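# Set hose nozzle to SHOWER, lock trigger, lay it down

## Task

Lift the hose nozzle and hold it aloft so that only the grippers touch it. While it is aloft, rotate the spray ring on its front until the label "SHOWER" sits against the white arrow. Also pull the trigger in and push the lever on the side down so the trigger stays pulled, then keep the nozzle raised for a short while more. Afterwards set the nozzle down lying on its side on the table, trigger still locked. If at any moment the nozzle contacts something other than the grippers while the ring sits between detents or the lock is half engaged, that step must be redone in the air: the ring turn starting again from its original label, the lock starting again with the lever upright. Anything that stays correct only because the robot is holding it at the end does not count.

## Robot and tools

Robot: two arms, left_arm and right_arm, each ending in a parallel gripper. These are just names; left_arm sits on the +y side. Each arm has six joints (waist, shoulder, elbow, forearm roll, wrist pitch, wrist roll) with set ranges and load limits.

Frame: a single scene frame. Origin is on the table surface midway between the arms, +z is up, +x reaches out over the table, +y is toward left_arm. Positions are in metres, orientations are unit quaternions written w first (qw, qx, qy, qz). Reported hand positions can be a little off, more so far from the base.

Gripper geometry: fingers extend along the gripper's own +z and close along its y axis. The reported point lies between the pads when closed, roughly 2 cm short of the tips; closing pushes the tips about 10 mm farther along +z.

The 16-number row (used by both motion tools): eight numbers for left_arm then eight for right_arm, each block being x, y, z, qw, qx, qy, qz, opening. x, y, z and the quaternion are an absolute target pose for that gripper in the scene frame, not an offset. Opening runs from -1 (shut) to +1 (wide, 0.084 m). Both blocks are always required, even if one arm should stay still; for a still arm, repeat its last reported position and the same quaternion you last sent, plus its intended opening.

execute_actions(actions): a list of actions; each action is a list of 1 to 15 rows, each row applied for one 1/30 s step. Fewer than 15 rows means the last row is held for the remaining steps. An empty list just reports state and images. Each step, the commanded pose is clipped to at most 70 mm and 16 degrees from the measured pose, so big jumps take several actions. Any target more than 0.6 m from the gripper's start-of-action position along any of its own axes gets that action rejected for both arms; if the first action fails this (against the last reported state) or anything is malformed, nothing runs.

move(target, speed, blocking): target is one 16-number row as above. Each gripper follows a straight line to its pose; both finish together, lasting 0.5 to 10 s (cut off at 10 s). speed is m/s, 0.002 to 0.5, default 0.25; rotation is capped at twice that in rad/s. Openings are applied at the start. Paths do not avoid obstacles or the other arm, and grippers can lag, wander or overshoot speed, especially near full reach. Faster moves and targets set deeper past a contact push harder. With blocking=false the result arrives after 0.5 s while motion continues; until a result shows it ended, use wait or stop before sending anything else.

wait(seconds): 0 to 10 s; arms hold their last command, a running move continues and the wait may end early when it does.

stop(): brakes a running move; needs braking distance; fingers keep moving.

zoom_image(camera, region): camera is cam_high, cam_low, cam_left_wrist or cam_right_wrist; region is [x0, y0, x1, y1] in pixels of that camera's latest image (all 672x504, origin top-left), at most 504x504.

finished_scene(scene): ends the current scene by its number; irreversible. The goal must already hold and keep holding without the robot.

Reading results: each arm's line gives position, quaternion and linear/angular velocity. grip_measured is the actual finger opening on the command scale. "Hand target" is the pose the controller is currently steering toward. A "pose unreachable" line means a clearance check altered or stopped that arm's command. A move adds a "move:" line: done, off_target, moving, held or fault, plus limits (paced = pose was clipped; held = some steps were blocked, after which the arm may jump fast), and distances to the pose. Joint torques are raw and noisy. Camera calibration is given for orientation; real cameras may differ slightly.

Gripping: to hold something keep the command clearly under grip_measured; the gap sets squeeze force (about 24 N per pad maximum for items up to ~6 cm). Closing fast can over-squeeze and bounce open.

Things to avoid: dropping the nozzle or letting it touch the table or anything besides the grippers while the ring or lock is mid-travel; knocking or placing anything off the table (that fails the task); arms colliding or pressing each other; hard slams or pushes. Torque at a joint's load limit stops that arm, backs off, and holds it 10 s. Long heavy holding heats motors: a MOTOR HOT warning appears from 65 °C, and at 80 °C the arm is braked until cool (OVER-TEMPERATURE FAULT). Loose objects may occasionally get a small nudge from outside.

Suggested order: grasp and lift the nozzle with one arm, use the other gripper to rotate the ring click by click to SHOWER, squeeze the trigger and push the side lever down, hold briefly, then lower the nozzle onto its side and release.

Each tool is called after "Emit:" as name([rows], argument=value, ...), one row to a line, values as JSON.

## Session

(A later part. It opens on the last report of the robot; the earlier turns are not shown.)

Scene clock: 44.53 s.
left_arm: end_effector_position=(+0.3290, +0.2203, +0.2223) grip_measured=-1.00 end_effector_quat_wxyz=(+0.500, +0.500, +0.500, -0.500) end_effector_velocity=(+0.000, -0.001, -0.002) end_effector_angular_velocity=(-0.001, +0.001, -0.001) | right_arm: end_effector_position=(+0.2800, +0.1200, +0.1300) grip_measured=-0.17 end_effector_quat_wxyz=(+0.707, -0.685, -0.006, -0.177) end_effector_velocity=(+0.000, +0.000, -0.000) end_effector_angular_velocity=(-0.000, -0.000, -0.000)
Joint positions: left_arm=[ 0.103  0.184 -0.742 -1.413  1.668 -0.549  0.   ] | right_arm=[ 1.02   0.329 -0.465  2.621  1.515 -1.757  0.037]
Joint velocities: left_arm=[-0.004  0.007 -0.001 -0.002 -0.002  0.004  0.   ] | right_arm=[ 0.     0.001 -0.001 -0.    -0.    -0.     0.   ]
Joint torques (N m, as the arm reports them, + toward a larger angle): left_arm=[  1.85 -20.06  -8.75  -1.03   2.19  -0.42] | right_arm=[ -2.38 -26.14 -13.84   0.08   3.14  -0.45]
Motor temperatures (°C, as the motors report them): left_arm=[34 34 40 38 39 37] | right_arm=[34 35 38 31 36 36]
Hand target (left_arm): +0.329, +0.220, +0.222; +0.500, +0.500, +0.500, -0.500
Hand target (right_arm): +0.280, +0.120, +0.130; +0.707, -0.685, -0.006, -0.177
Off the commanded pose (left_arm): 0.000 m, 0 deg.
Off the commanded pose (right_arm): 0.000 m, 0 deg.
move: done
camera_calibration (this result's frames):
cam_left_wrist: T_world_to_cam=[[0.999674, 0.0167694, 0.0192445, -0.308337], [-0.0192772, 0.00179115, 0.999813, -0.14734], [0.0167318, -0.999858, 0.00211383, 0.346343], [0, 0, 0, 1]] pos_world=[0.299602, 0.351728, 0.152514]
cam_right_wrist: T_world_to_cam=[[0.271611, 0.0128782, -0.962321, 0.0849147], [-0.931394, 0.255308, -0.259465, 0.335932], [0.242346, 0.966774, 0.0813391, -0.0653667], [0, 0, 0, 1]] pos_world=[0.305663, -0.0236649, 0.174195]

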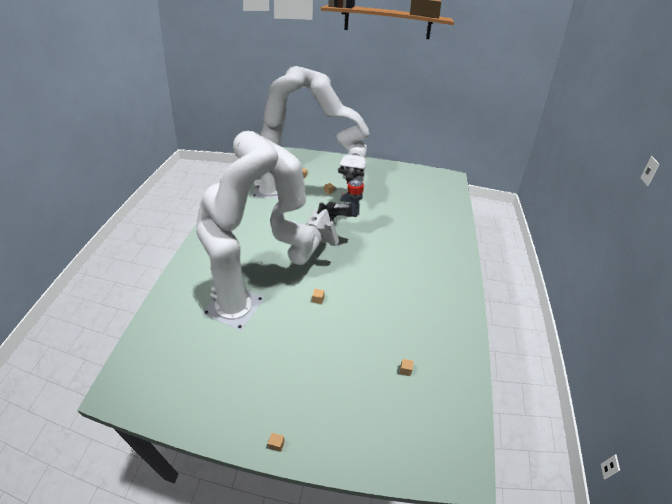

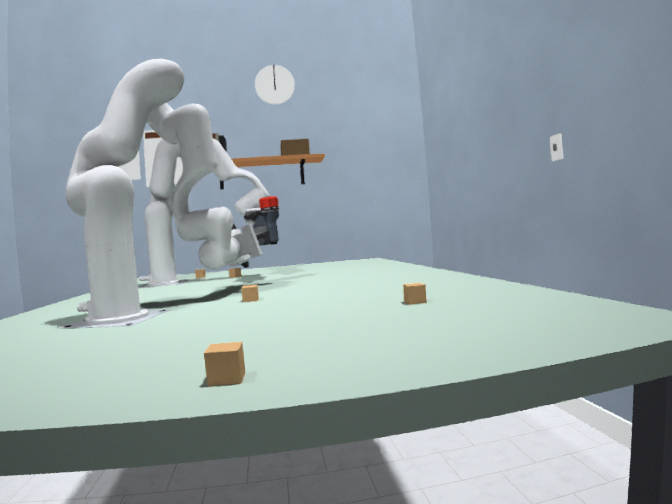

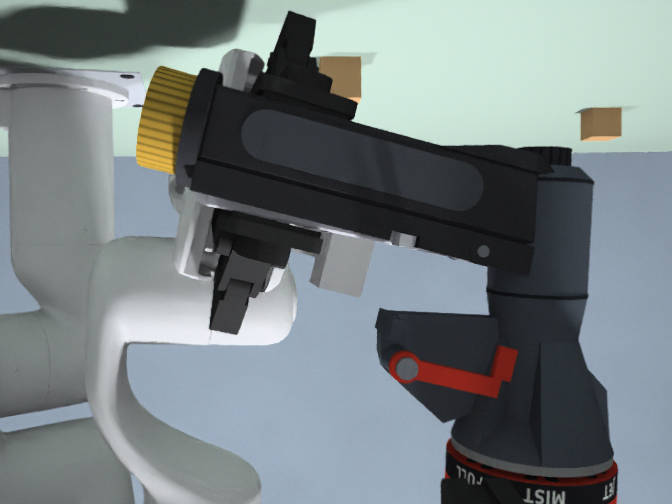

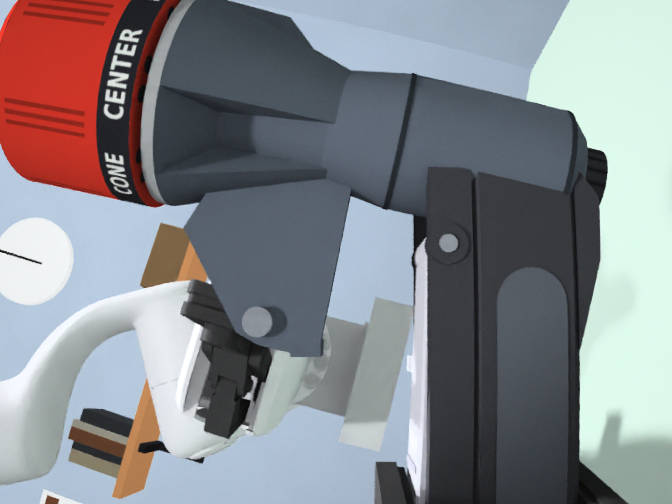

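Emit:
move(target=[0.342,0.154,0.213,0.5,0.5,0.5,-0.5,-1,0.28,0.12,0.13,0.707,-0.685,-0.006,-0.177,-1], speed=0.04)

Emit:
move(target=[0.343,0.154,0.192,0.5,0.5,0.5,-0.5,-1,0.28,0.12,0.13,0.707,-0.685,-0.006,-0.177,-1], speed=0.02)

Scene clock: 47.57 s.
left_arm: end_effector_position=(+0.3421, +0.1545, +0.2132) grip_measured=-1.00 end_effector_quat_wxyz=(+0.500, +0.500, +0.500, -0.500) end_effector_velocity=(+0.001, -0.002, -0.000) end_effector_angular_velocity=(+0.000, -0.001, +0.000) | right_arm: end_effector_position=(+0.2800, +0.1198, +0.1297) grip_measured=-0.17 end_effector_quat_wxyz=(+0.707, -0.685, -0.006, -0.177) end_effector_velocity=(-0.000, +0.001, +0.001) end_effector_angular_velocity=(+0.001, -0.002, +0.003)
Joint positions: left_arm=[-0.085  0.228 -0.768 -1.574  1.569 -0.54   0.   ] | right_arm=[ 1.02   0.329 -0.464  2.621  1.515 -1.757  0.037]
Joint velocities: left_arm=[-0.006  0.002 -0.003 -0.005 -0.003  0.     0.   ] | right_arm=[ 0.001 -0.001 -0.002 -0.002 -0.    -0.    -0.   ]
Joint torques (N m, as the arm reports them, + toward a larger angle): left_arm=[  0.96 -21.    -8.78  -1.03   2.46  -0.36] | right_arm=[ -1.68 -26.94 -15.18  -0.92   3.21  -0.68]
Motor temperatures (°C, as the motors report them): left_arm=[34 34 40 38 39 37] | right_arm=[34 35 38 31 36 36]
Hand target (left_arm): +0.342, +0.154, +0.213; +0.500, +0.500, +0.500, -0.500
Hand target (right_arm): +0.280, +0.120, +0.130; +0.707, -0.685, -0.006, -0.177
Off the commanded pose (left_arm): 0.000 m, 0 deg.
Off the commanded pose (right_arm): 0.000 m, 0 deg.
move: done
camera_calibration (this result's frames):
cam_left_wrist: T_world_to_cam=[[0.999662, 0.0177952, 0.018947, -0.320241], [-0.0189932, 0.00243074, 0.999817, -0.138063], [0.0177459, -0.999839, 0.00276791, 0.279821], [0, 0, 0, 1]] pos_world=[0.312545, 0.28581, 0.143331]
cam_right_wrist: T_world_to_cam=[[0.271087, 0.0121899, -0.962478, 0.0848883], [-0.931406, 0.25564, -0.259098, 0.335878], [0.242889, 0.966695, 0.0806545, -0.0651677], [0, 0, 0, 1]] pos_world=[0.305655, -0.0239012, 0.173984]

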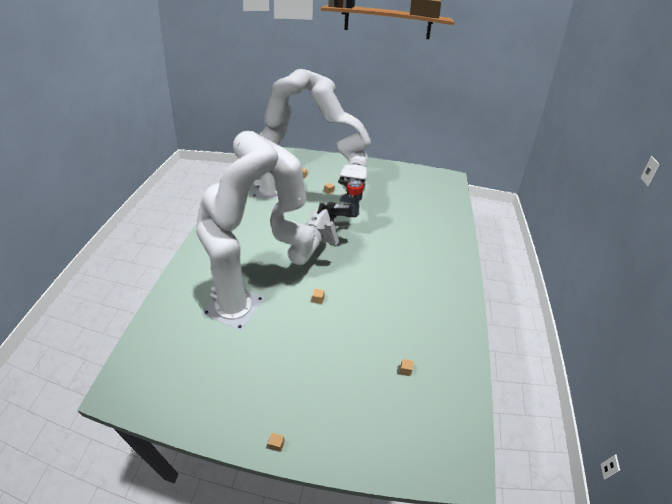

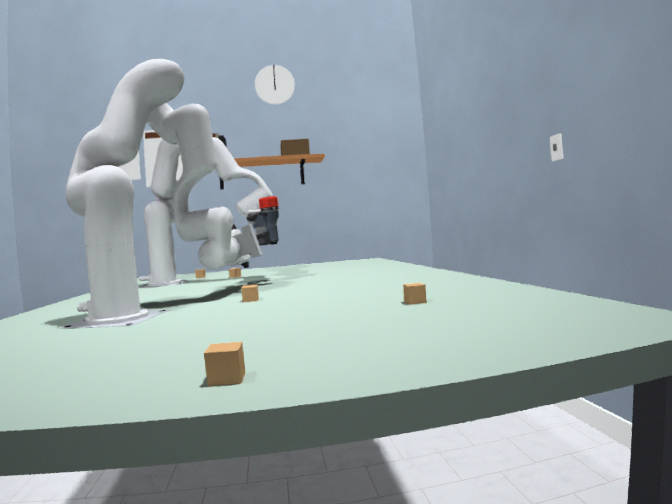

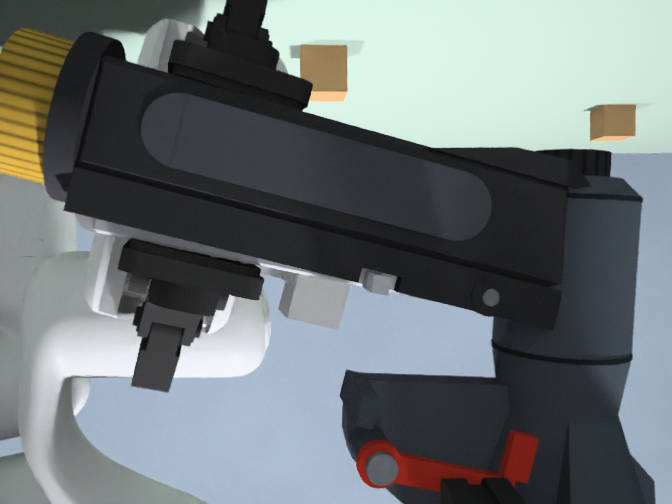

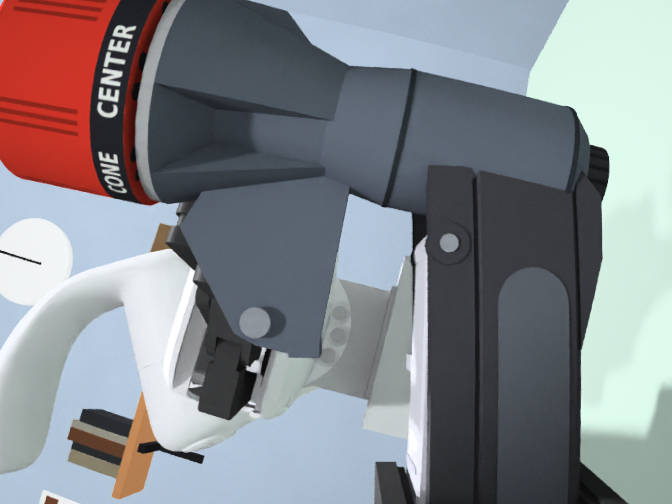

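Scene clock: 48.93 s.
left_arm: end_effector_position=(+0.3430, +0.1540, +0.1923) grip_measured=-1.00 end_effector_quat_wxyz=(+0.500, +0.500, +0.500, -0.500) end_effector_velocity=(+0.000, -0.000, -0.002) end_effector_angular_velocity=(+0.000, -0.002, -0.001) | right_arm: end_effector_position=(+0.2800, +0.1200, +0.1300) grip_measured=-0.17 end_effector_quat_wxyz=(+0.707, -0.685, -0.006, -0.177) end_effector_velocity=(-0.000, -0.000, -0.001) end_effector_angular_velocity=(-0.001, +0.001, -0.000)
Joint positions: left_arm=[-0.086  0.291 -0.784 -1.574  1.569 -0.493  0.   ] | right_arm=[ 1.02   0.329 -0.465  2.621  1.515 -1.757  0.037]
Joint velocities: left_arm=[-0.001  0.007 -0.004 -0.    -0.     0.006  0.   ] | right_arm=[-0.     0.001  0.001 -0.     0.     0.    -0.   ]
Joint torques (N m, as the arm reports them, + toward a larger angle): left_arm=[  0.9  -21.68  -8.28  -0.76   2.54  -0.54] | right_arm=[ -1.83 -26.96 -15.5   -0.69   3.26  -0.46]
Motor temperatures (°C, as the motors report them): left_arm=[34 34 40 38 39 37] | right_arm=[34 35 38 31 36 36]
Hand target (left_arm): +0.343, +0.154, +0.192; +0.500, +0.500, +0.500, -0.500
Hand target (right_arm): +0.280, +0.120, +0.130; +0.707, -0.685, -0.006, -0.177
Off the commanded pose (left_arm): 0.000 m, 0 deg.
Off the commanded pose (right_arm): 0.000 m, 0 deg.
move: done
camera_calibration (this result's frames):
cam_left_wrist: T_world_to_cam=[[0.99968, 0.0170526, 0.0187078, -0.320573], [-0.018748, 0.00220182, 0.999822, -0.117195], [0.0170084, -0.999852, 0.00252081, 0.279701], [0, 0, 0, 1]] pos_world=[0.313516, 0.285385, 0.122466]
cam_right_wrist: T_world_to_cam=[[0.271664, 0.0129507, -0.962305, 0.0849179], [-0.93138, 0.255329, -0.259498, 0.335949], [0.242343, 0.966768, 0.0814257, -0.065402], [0, 0, 0, 1]] pos_world=[0.305676, -0.0236485, 0.17422]

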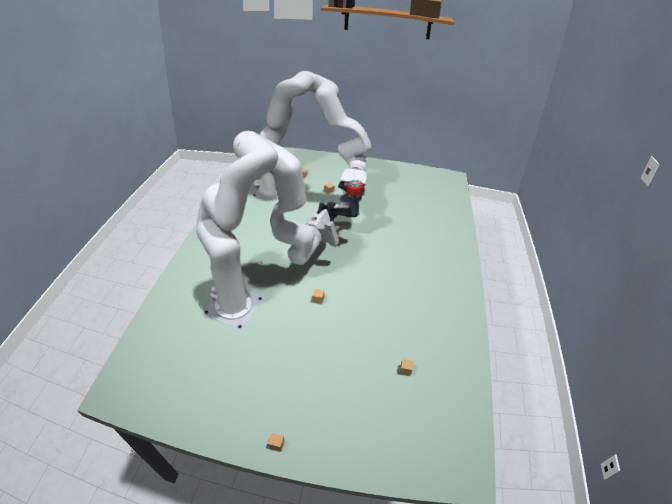

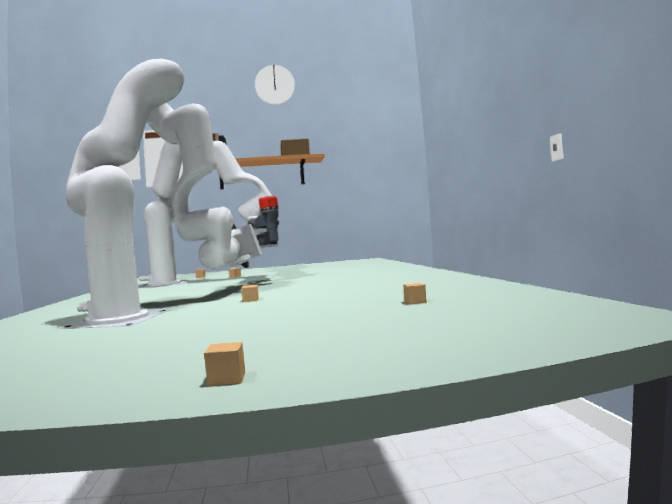

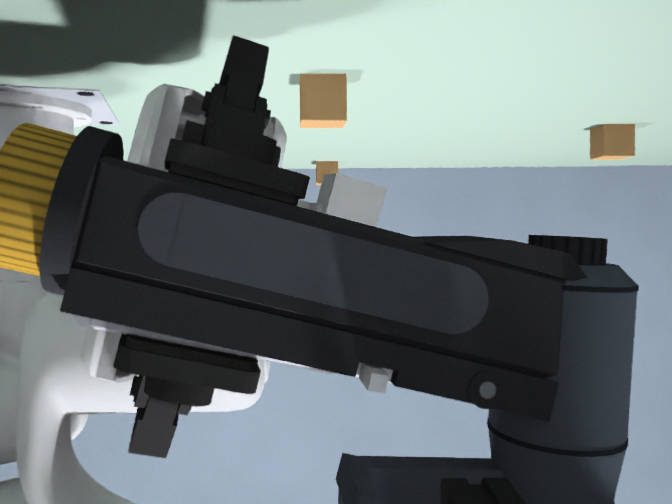

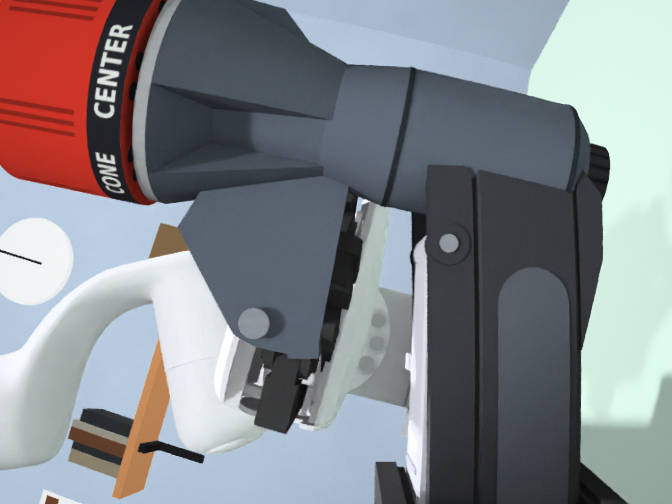

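Pressed on the lever face; approach higher.

Emit:
move(target=[0.336,0.17,0.222,0.5,0.5,0.5,-0.5,-1,0.28,0.12,0.13,0.707,-0.685,-0.006,-0.177,-1], speed=0.04)

Emit:
move(target=[0.334,0.152,0.222,0.5,0.5,0.5,-0.5,-1,0.28,0.12,0.13,0.707,-0.685,-0.006,-0.177,-1], speed=0.02)

Emit:
move(target=[0.34,0.152,0.204,0.5,0.5,0.5,-0.5,-1,0.28,0.12,0.13,0.707,-0.685,-0.006,-0.177,-1], speed=0.02)

Scene clock: 51.67 s.
left_arm: end_effector_position=(+0.3360, +0.1699, +0.2217) grip_measured=-1.00 end_effector_quat_wxyz=(+0.500, +0.500, +0.500, -0.500) end_effector_velocity=(-0.001, +0.001, +0.002) end_effector_angular_velocity=(+0.000, +0.001, -0.000) | right_arm: end_effector_position=(+0.2800, +0.1200, +0.1300) grip_measured=-0.17 end_effector_quat_wxyz=(+0.707, -0.685, -0.006, -0.177) end_effector_velocity=(+0.000, +0.000, +0.001) end_effector_angular_velocity=(+0.001, -0.001, -0.000)
Joint positions: left_arm=[-0.041  0.189 -0.745 -1.536  1.592 -0.555  0.   ] | right_arm=[ 1.02   0.329 -0.465  2.621  1.515 -1.757  0.037]
Joint velocities: left_arm=[ 0.003 -0.006  0.002  0.003  0.002 -0.004  0.   ] | right_arm=[-0.    -0.    -0.001  0.    -0.    -0.     0.   ]
Joint torques (N m, as the arm reports them, + toward a larger angle): left_arm=[  1.76 -20.58  -9.03  -1.1    2.27  -0.42] | right_arm=[ -2.59 -25.19 -13.92  -0.54   3.07  -0.56]
Motor temperatures (°C, as the motors report them): left_arm=[34 34 39 38 39 37] | right_arm=[34 35 38 31 36 36]
Hand target (left_arm): +0.336, +0.170, +0.222; +0.500, +0.500, +0.500, -0.500
Hand target (right_arm): +0.280, +0.120, +0.130; +0.707, -0.685, -0.006, -0.177
Off the commanded pose (left_arm): 0.000 m, 0 deg.
Off the commanded pose (right_arm): 0.000 m, 0 deg.
move: done
camera_calibration (this result's frames):
cam_left_wrist: T_world_to_cam=[[0.999676, 0.0173733, 0.0186196, -0.314486], [-0.0186628, 0.00233203, 0.999823, -0.146884], [0.0173268, -0.999846, 0.00265551, 0.295493], [0, 0, 0, 1]] pos_world=[0.306523, 0.301254, 0.151929]
cam_right_wrist: T_world_to_cam=[[0.271612, 0.0128796, -0.962321, 0.0849148], [-0.931395, 0.255307, -0.259466, 0.335933], [0.242345, 0.966774, 0.0813403, -0.065367], [0, 0, 0, 1]] pos_world=[0.305663, -0.0236643, 0.174195]

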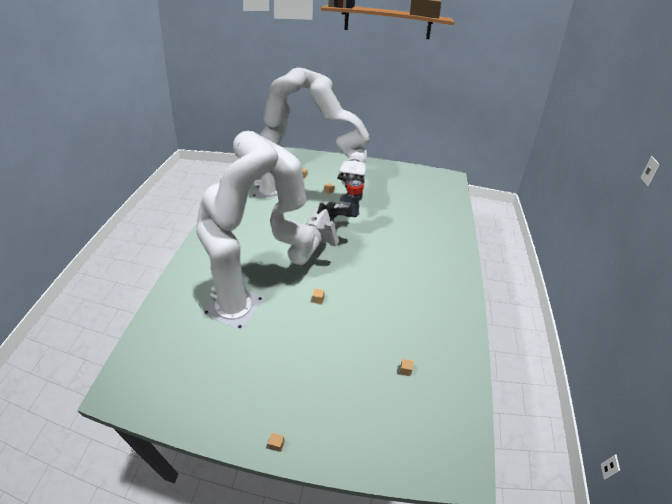

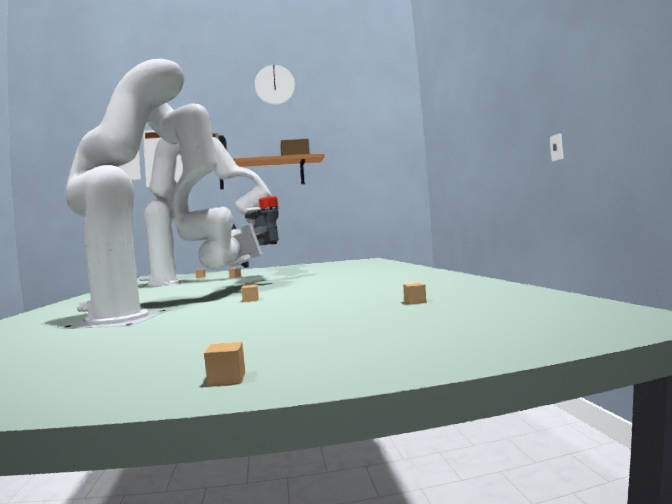

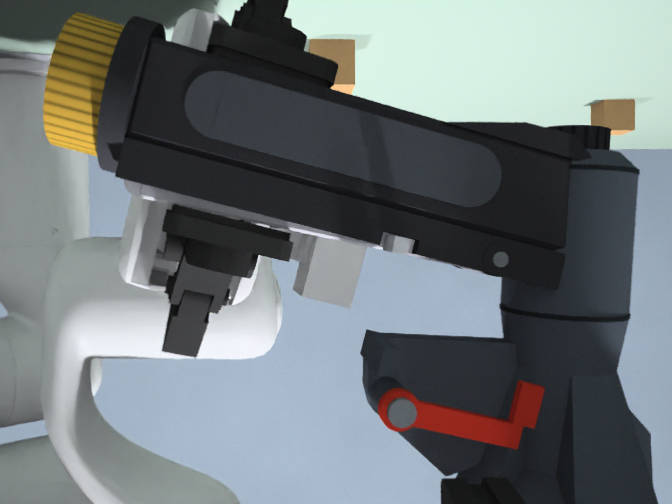

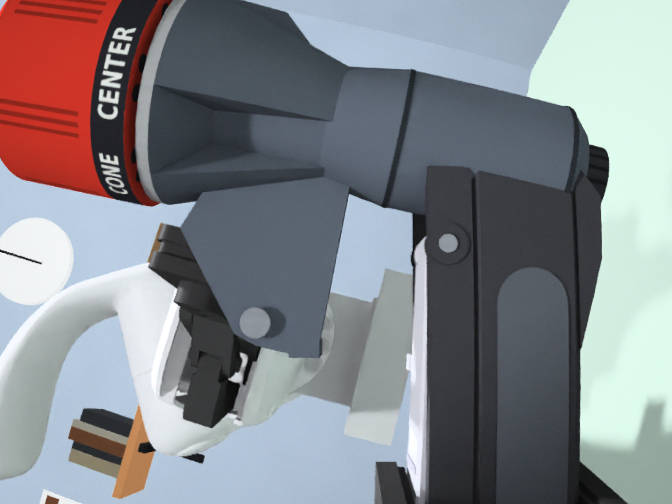

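Scene clock: 52.90 s.
left_arm: end_effector_position=(+0.3340, +0.1522, +0.2220) grip_measured=-1.00 end_effector_quat_wxyz=(+0.500, +0.500, +0.500, -0.500) end_effector_velocity=(+0.001, -0.001, -0.000) end_effector_angular_velocity=(+0.001, -0.000, +0.003) | right_arm: end_effector_position=(+0.2800, +0.1200, +0.1300) grip_measured=-0.17 end_effector_quat_wxyz=(+0.707, -0.685, -0.006, -0.177) end_effector_velocity=(+0.000, +0.000, +0.001) end_effector_angular_velocity=(+0.002, -0.001, +0.000)
Joint positions: left_arm=[-0.092  0.182 -0.736 -1.579  1.566 -0.554  0.   ] | right_arm=[ 1.02   0.329 -0.465  2.621  1.515 -1.757  0.037]
Joint velocities: left_arm=[-0.003 -0.     0.    -0.005 -0.004  0.     0.   ] | right_arm=[-0.    -0.002  0.    -0.     0.     0.    -0.   ]
Joint torques (N m, as the arm reports them, + toward a larger angle): left_arm=[  1.73 -20.34  -9.11  -1.17   2.21  -0.44] | right_arm=[ -2.13 -26.32 -13.51  -0.31   3.1   -0.48]
Motor temperatures (°C, as the motors report them): left_arm=[34 34 39 38 39 37] | right_arm=[34 35 38 31 36 36]
Hand target (left_arm): +0.334, +0.152, +0.222; +0.500, +0.500, +0.500, -0.500
Hand target (right_arm): +0.280, +0.120, +0.130; +0.707, -0.685, -0.006, -0.177
Off the commanded pose (left_arm): 0.000 m, 0 deg.
Off the commanded pose (right_arm): 0.000 m, 0 deg.
move: done
camera_calibration (this result's frames):
cam_left_wrist: T_world_to_cam=[[0.999675, 0.0172398, 0.0187651, -0.312185], [-0.0188084, 0.00235365, 0.99982, -0.147111], [0.0171926, -0.999849, 0.00267714, 0.27791], [0, 0, 0, 1]] pos_world=[0.304538, 0.283596, 0.152199]
cam_right_wrist: T_world_to_cam=[[0.271611, 0.0128784, -0.962321, 0.0849147], [-0.931394, 0.255308, -0.259466, 0.335933], [0.242347, 0.966774, 0.0813393, -0.0653668], [0, 0, 0, 1]] pos_world=[0.305663, -0.0236648, 0.174195]

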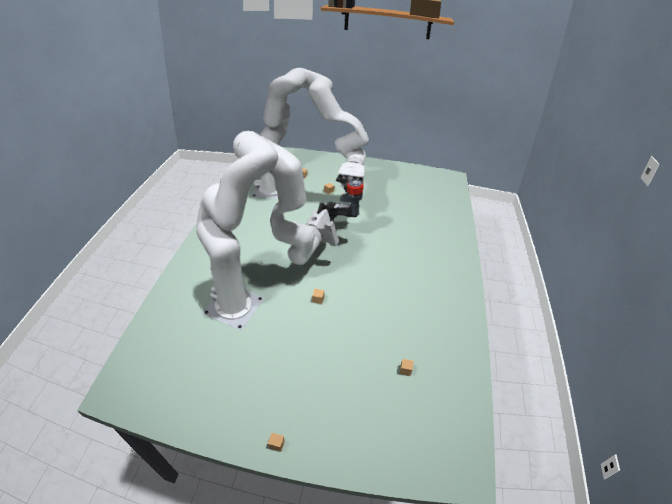

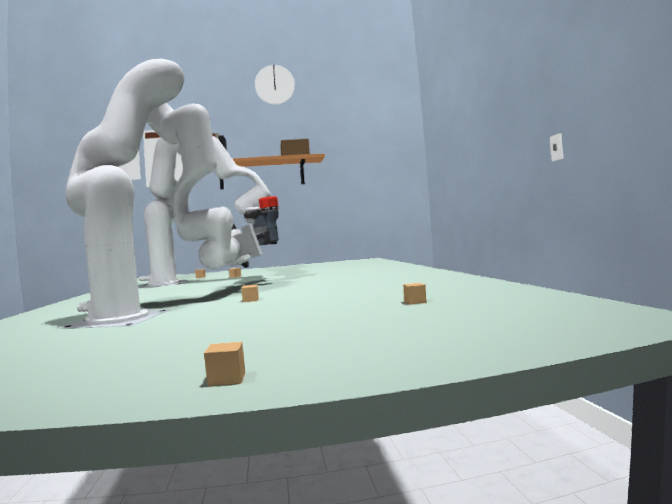

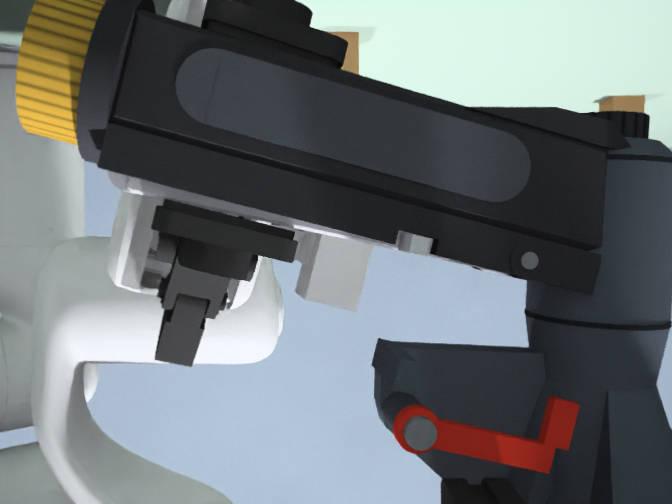

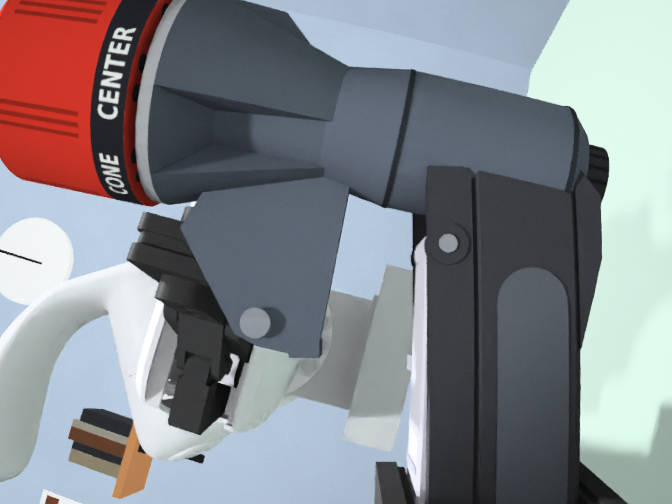

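Scene clock: 54.17 s.
left_arm: end_effector_position=(+0.3400, +0.1520, +0.2041) grip_measured=-1.00 end_effector_quat_wxyz=(+0.500, +0.500, +0.500, -0.500) end_effector_velocity=(+0.001, -0.000, -0.001) end_effector_angular_velocity=(-0.001, -0.001, -0.001) | right_arm: end_effector_position=(+0.2800, +0.1201, +0.1302) grip_measured=-0.17 end_effector_quat_wxyz=(+0.707, -0.685, -0.006, -0.177) end_effector_velocity=(-0.000, -0.001, -0.001) end_effector_angular_velocity=(-0.003, +0.002, -0.001)
Joint positions: left_arm=[-0.092  0.249 -0.766 -1.579  1.566 -0.517  0.   ] | right_arm=[ 1.02   0.329 -0.465  2.621  1.515 -1.757  0.037]
Joint velocities: left_arm=[ 0.     0.006 -0.004  0.     0.002  0.004  0.   ] | right_arm=[-0.     0.001  0.002  0.    -0.001  0.    -0.   ]
Joint torques (N m, as the arm reports them, + toward a larger angle): left_arm=[  1.4  -20.49  -8.24  -0.76   2.02  -0.47] | right_arm=[ -2.87 -27.32 -15.31   0.1    3.65  -0.4 ]
Motor temperatures (°C, as the motors report them): left_arm=[34 34 39 38 39 37] | right_arm=[34 35 38 31 36 36]
Hand target (left_arm): +0.340, +0.152, +0.204; +0.500, +0.500, +0.500, -0.500
Hand target (right_arm): +0.280, +0.120, +0.130; +0.707, -0.685, -0.006, -0.177
Off the commanded pose (left_arm): 0.000 m, 0 deg.
Off the commanded pose (right_arm): 0.000 m, 0 deg.
move: done
camera_calibration (this result's frames):
cam_left_wrist: T_world_to_cam=[[0.999675, 0.0173101, 0.0186986, -0.317813], [-0.0187361, 0.00200663, 0.999822, -0.129087], [0.0172695, -0.999848, 0.0023303, 0.27772], [0, 0, 0, 1]] pos_world=[0.310495, 0.283438, 0.13436]
cam_right_wrist: T_world_to_cam=[[0.271869, 0.013269, -0.962243, 0.084937], [-0.931362, 0.255265, -0.259624, 0.335963], [0.242182, 0.96678, 0.0817569, -0.0654639], [0, 0, 0, 1]] pos_world=[0.305666, -0.0235975, 0.174306]

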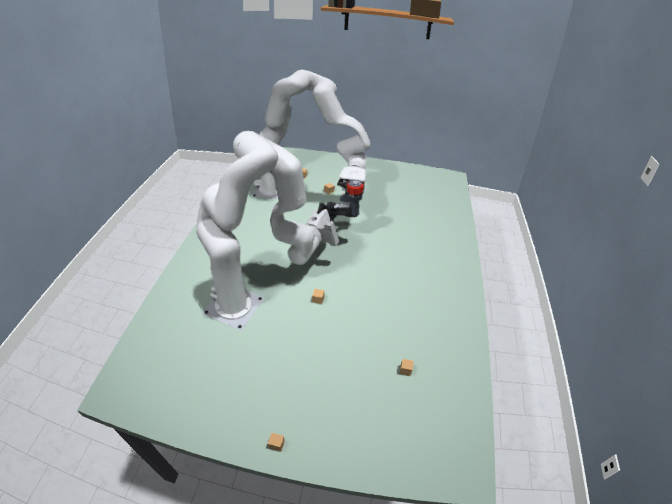

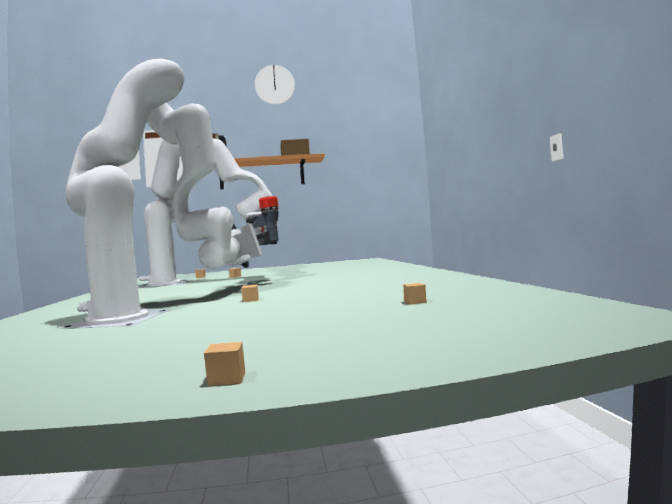

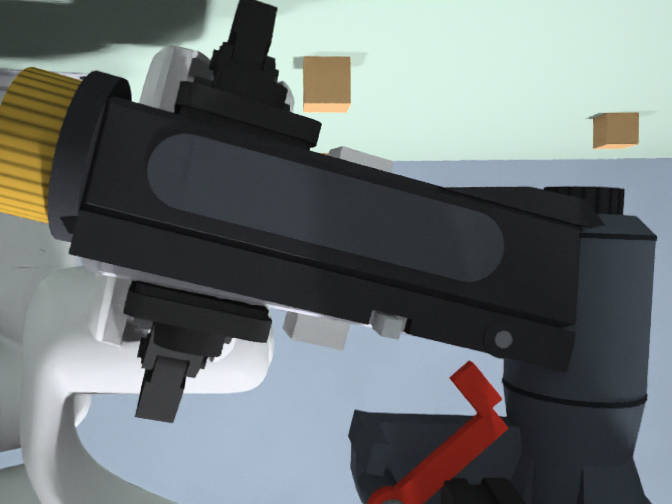

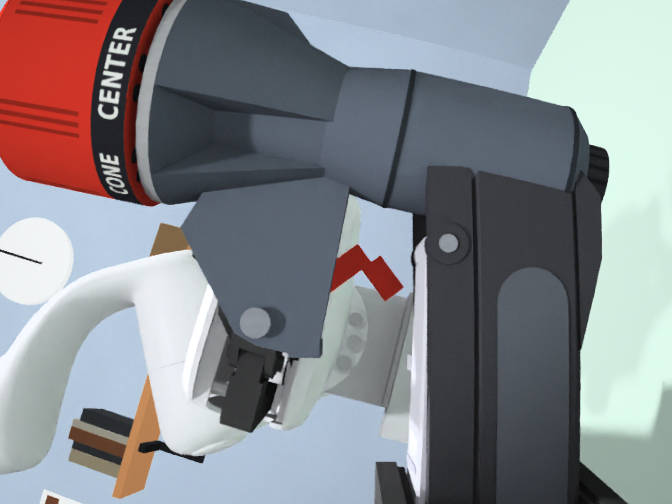

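Emit:
move(target=[0.34,0.152,0.187,0.5,0.5,0.5,-0.5,-1,0.28,0.12,0.13,0.707,-0.685,-0.006,-0.177,-1], speed=0.02)

Emit:
move(target=[0.334,0.152,0.185,0.5,0.5,0.5,-0.5,-1,0.28,0.12,0.13,0.707,-0.685,-0.006,-0.177,-1], speed=0.01)

Emit:
move(target=[0.345,0.23,0.2,0.5,0.5,0.5,-0.5,-1,0.28,0.12,0.13,0.707,-0.685,-0.006,-0.177,-1], speed=0.06)

Scene clock: 56.33 s.
left_arm: end_effector_position=(+0.3400, +0.1520, +0.1872) grip_measured=-1.00 end_effector_quat_wxyz=(+0.500, +0.500, +0.500, -0.500) end_effector_velocity=(+0.001, +0.001, -0.002) end_effector_angular_velocity=(+0.000, -0.003, +0.002) | right_arm: end_effector_position=(+0.2800, +0.1200, +0.1301) grip_measured=-0.17 end_effector_quat_wxyz=(+0.707, -0.685, -0.006, -0.177) end_effector_velocity=(+0.000, +0.000, +0.000) end_effector_angular_velocity=(+0.001, -0.001, -0.000)
Joint positions: left_arm=[-0.092  0.299 -0.777 -1.579  1.566 -0.478  0.   ] | right_arm=[ 1.02   0.329 -0.465  2.621  1.515 -1.757  0.037]
Joint velocities: left_arm=[ 0.001  0.007 -0.004 -0.    -0.     0.006  0.   ] | right_arm=[ 0.    -0.    -0.001  0.    -0.     0.    -0.   ]
Joint torques (N m, as the arm reports them, + toward a larger angle): left_arm=[  1.59 -21.81  -8.15  -0.77   2.31  -0.36] | right_arm=[ -2.57 -26.2  -14.42   0.28   3.21  -0.44]
Motor temperatures (°C, as the motors report them): left_arm=[34 34 39 38 39 37] | right_arm=[34 35 38 31 36 36]
Hand target (left_arm): +0.340, +0.152, +0.187; +0.500, +0.500, +0.500, -0.500
Hand target (right_arm): +0.280, +0.120, +0.130; +0.707, -0.685, -0.006, -0.177
Off the commanded pose (left_arm): 0.000 m, 0 deg.
Off the commanded pose (right_arm): 0.000 m, 0 deg.
move: done
camera_calibration (this result's frames):
cam_left_wrist: T_world_to_cam=[[0.99968, 0.0171082, 0.0186499, -0.317453], [-0.0186892, 0.00214355, 0.999823, -0.112228], [0.0170651, -0.999851, 0.0024626, 0.277767], [0, 0, 0, 1]] pos_world=[0.310514, 0.283397, 0.117445]
cam_right_wrist: T_world_to_cam=[[0.271706, 0.0130141, -0.962292, 0.0849222], [-0.931359, 0.255382, -0.259518, 0.335968], [0.242375, 0.966753, 0.0815097, -0.0654309], [0, 0, 0, 1]] pos_world=[0.305692, -0.0236499, 0.174243]

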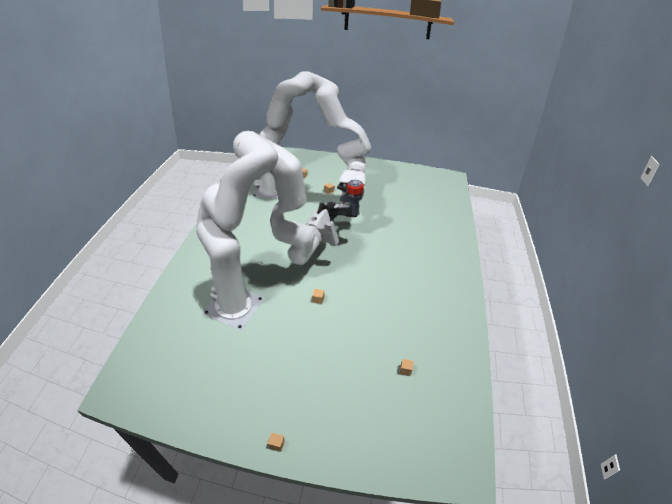

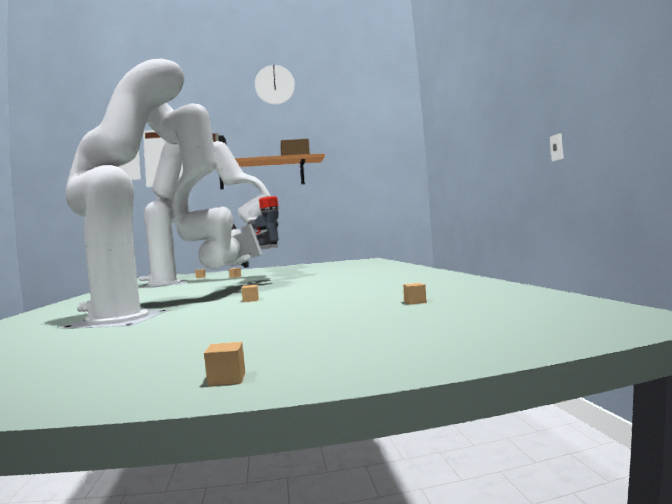

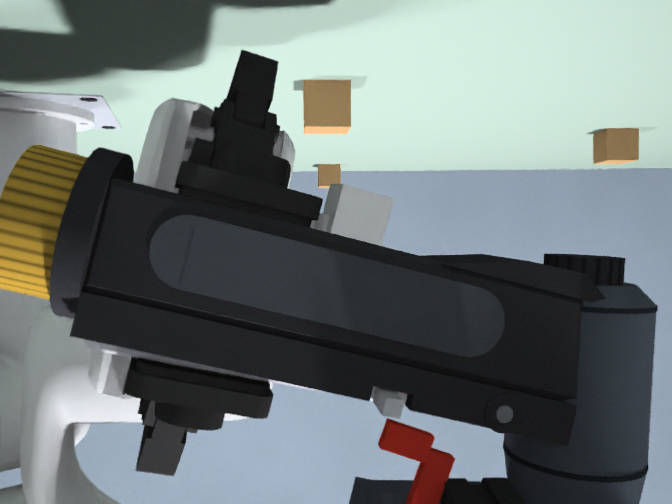

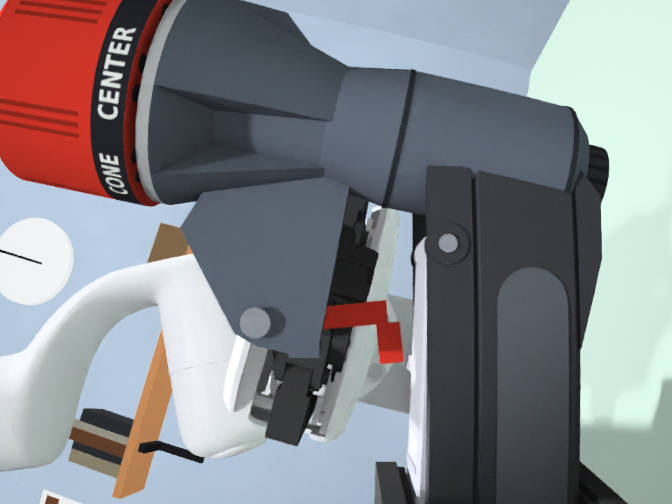

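Scene clock: 57.20 s.
left_arm: end_effector_position=(+0.3348, +0.1522, +0.1853) grip_measured=-1.00 end_effector_quat_wxyz=(+0.500, +0.500, +0.500, -0.499) end_effector_velocity=(-0.002, +0.001, -0.001) end_effector_angular_velocity=(+0.000, -0.001, +0.002) | right_arm: end_effector_position=(+0.2794, +0.1200, +0.1297) grip_measured=-0.17 end_effector_quat_wxyz=(+0.707, -0.685, -0.006, -0.176) end_effector_velocity=(-0.000, -0.000, -0.001) end_effector_angular_velocity=(-0.002, +0.001, +0.000)
Joint positions: left_arm=[-0.092  0.292 -0.759 -1.58   1.566 -0.466  0.   ] | right_arm=[ 1.021  0.329 -0.464  2.621  1.515 -1.758  0.037]
Joint velocities: left_arm=[ 0.002 -0.003  0.008 -0.    -0.     0.005  0.   ] | right_arm=[ 0.     0.001  0.001 -0.    -0.     0.     0.   ]
Joint torques (N m, as the arm reports them, + toward a larger angle): left_arm=[  0.88 -20.97  -7.18  -0.2    2.86  -0.44] | right_arm=[ -4.   -26.72 -15.82   1.35   3.22  -0.24]
Motor temperatures (°C, as the motors report them): left_arm=[34 34 39 38 39 37] | right_arm=[34 35 38 31 36 36]
Hand target (left_arm): +0.334, +0.152, +0.185; +0.500, +0.500, +0.500, -0.500
Hand target (right_arm): +0.280, +0.120, +0.130; +0.707, -0.685, -0.006, -0.177
Off the commanded pose (left_arm): 0.001 m, 0 deg.
Off the commanded pose (right_arm): 0.001 m, 0 deg.
move: done
camera_calibration (this result's frames):
cam_left_wrist: T_world_to_cam=[[0.999639, 0.018178, 0.0197947, -0.312602], [-0.0198367, 0.00213502, 0.999801, -0.110034], [0.0181321, -0.999832, 0.00249484, 0.27766], [0, 0, 0, 1]] pos_world=[0.305272, 0.283531, 0.115507]
cam_right_wrist: T_world_to_cam=[[0.271334, 0.0126511, -0.962402, 0.084932], [-0.931767, 0.254054, -0.259357, 0.33558], [0.241221, 0.967107, 0.0807215, -0.0648701], [0, 0, 0, 1]] pos_world=[0.305285, -0.0235936, 0.17401]

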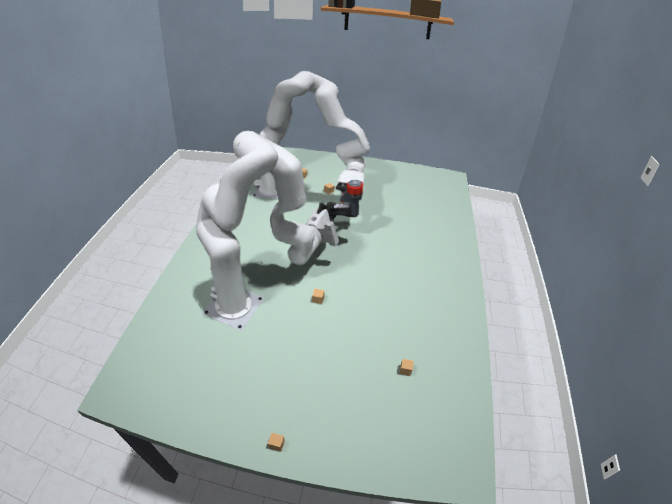

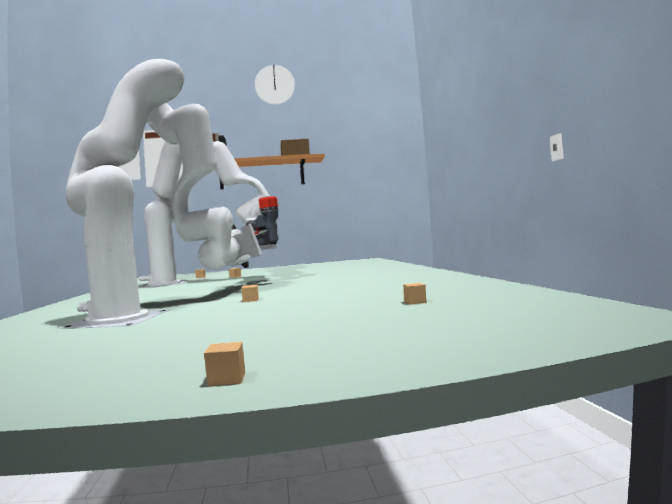

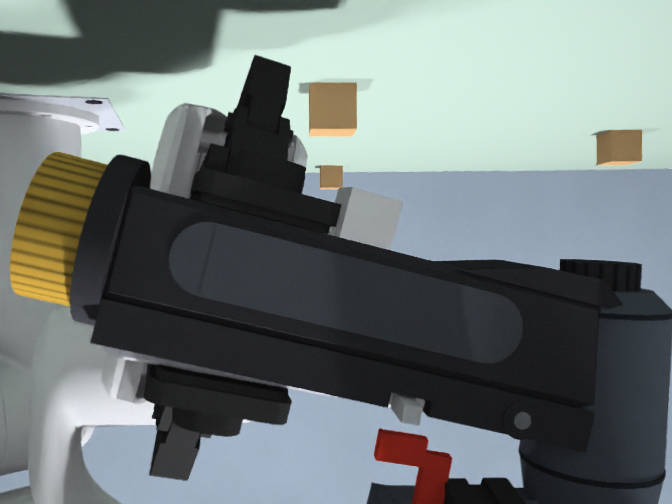

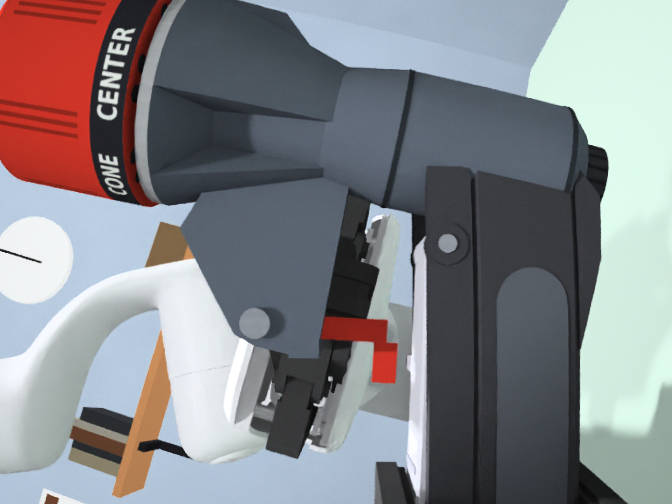

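Scene clock: 58.97 s.
left_arm: end_effector_position=(+0.3450, +0.2297, +0.1999) grip_measured=-1.00 end_effector_quat_wxyz=(+0.500, +0.500, +0.500, -0.500) end_effector_velocity=(+0.000, +0.002, +0.001) end_effector_angular_velocity=(-0.000, -0.000, -0.001) | right_arm: end_effector_position=(+0.2800, +0.1200, +0.1300) grip_measured=-0.17 end_effector_quat_wxyz=(+0.707, -0.685, -0.006, -0.177) end_effector_velocity=(+0.000, +0.000, +0.001) end_effector_angular_velocity=(+0.002, -0.001, -0.000)
Joint positions: left_arm=[ 0.119  0.292 -0.815 -1.396  1.67  -0.515  0.   ] | right_arm=[ 1.02   0.329 -0.465  2.621  1.515 -1.757  0.037]
Joint velocities: left_arm=[ 0.005  0.001 -0.003  0.004  0.003 -0.001  0.   ] | right_arm=[-0.    -0.001 -0.001  0.     0.     0.    -0.   ]
Joint torques (N m, as the arm reports them, + toward a larger angle): left_arm=[  1.51 -21.87  -8.47  -0.97   2.25  -0.36] | right_arm=[ -2.1  -25.73 -13.82  -0.36   2.82  -0.54]
Motor temperatures (°C, as the motors report them): left_arm=[34 34 39 38 39 37] | right_arm=[34 35 38 31 37 36]
Hand target (left_arm): +0.345, +0.230, +0.200; +0.500, +0.500, +0.500, -0.500
Hand target (right_arm): +0.280, +0.120, +0.130; +0.707, -0.685, -0.006, -0.177
Off the commanded pose (left_arm): 0.000 m, 0 deg.
Off the commanded pose (right_arm): 0.000 m, 0 deg.
move: done
camera_calibration (this result's frames):
cam_left_wrist: T_world_to_cam=[[0.999677, 0.0172597, 0.0186655, -0.324105], [-0.018704, 0.00207067, 0.999823, -0.12496], [0.017218, -0.999849, 0.00239283, 0.355264], [0, 0, 0, 1]] pos_world=[0.315546, 0.361063, 0.130137]
cam_right_wrist: T_world_to_cam=[[0.271609, 0.0128734, -0.962322, 0.0849157], [-0.931395, 0.255304, -0.259465, 0.335931], [0.242345, 0.966775, 0.0813333, -0.0653665], [0, 0, 0, 1]] pos_world=[0.305662, -0.0236631, 0.174195]

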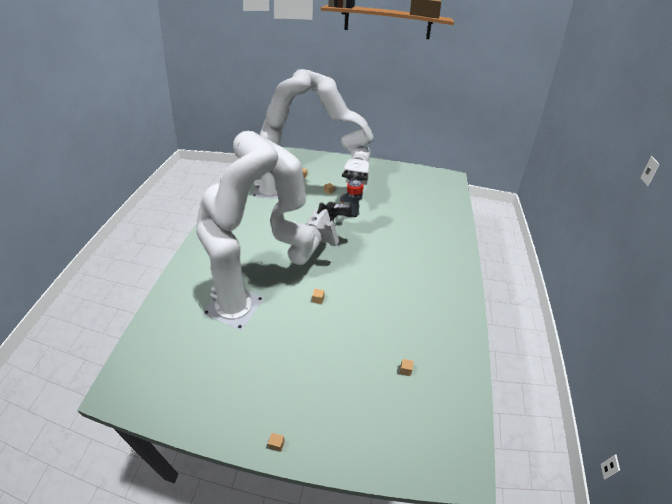

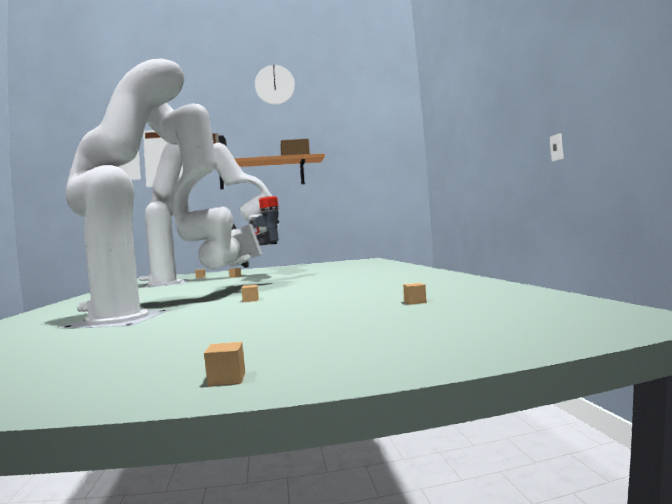

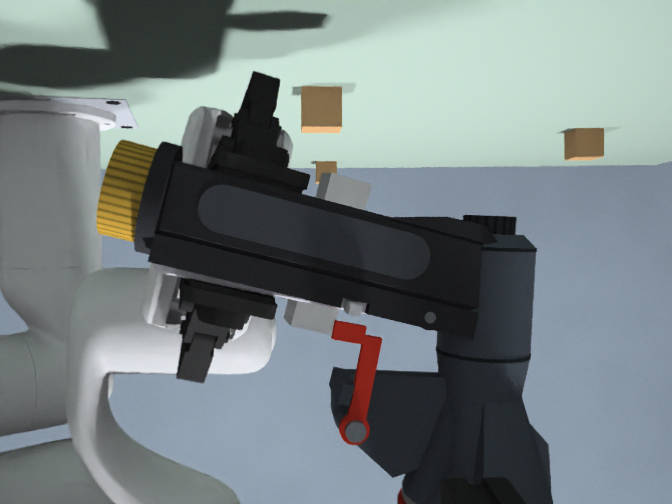

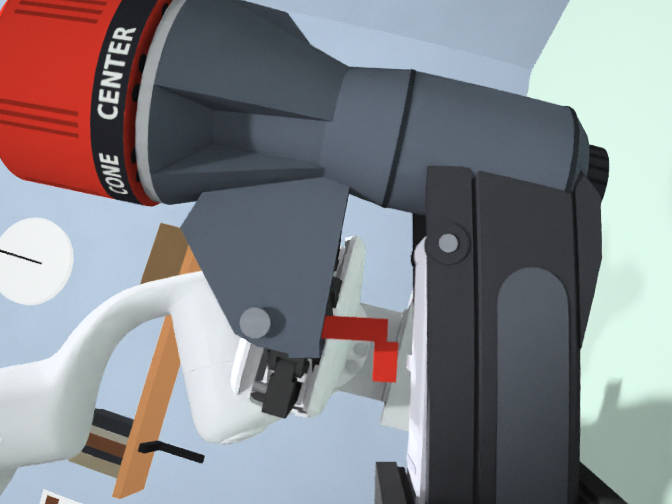

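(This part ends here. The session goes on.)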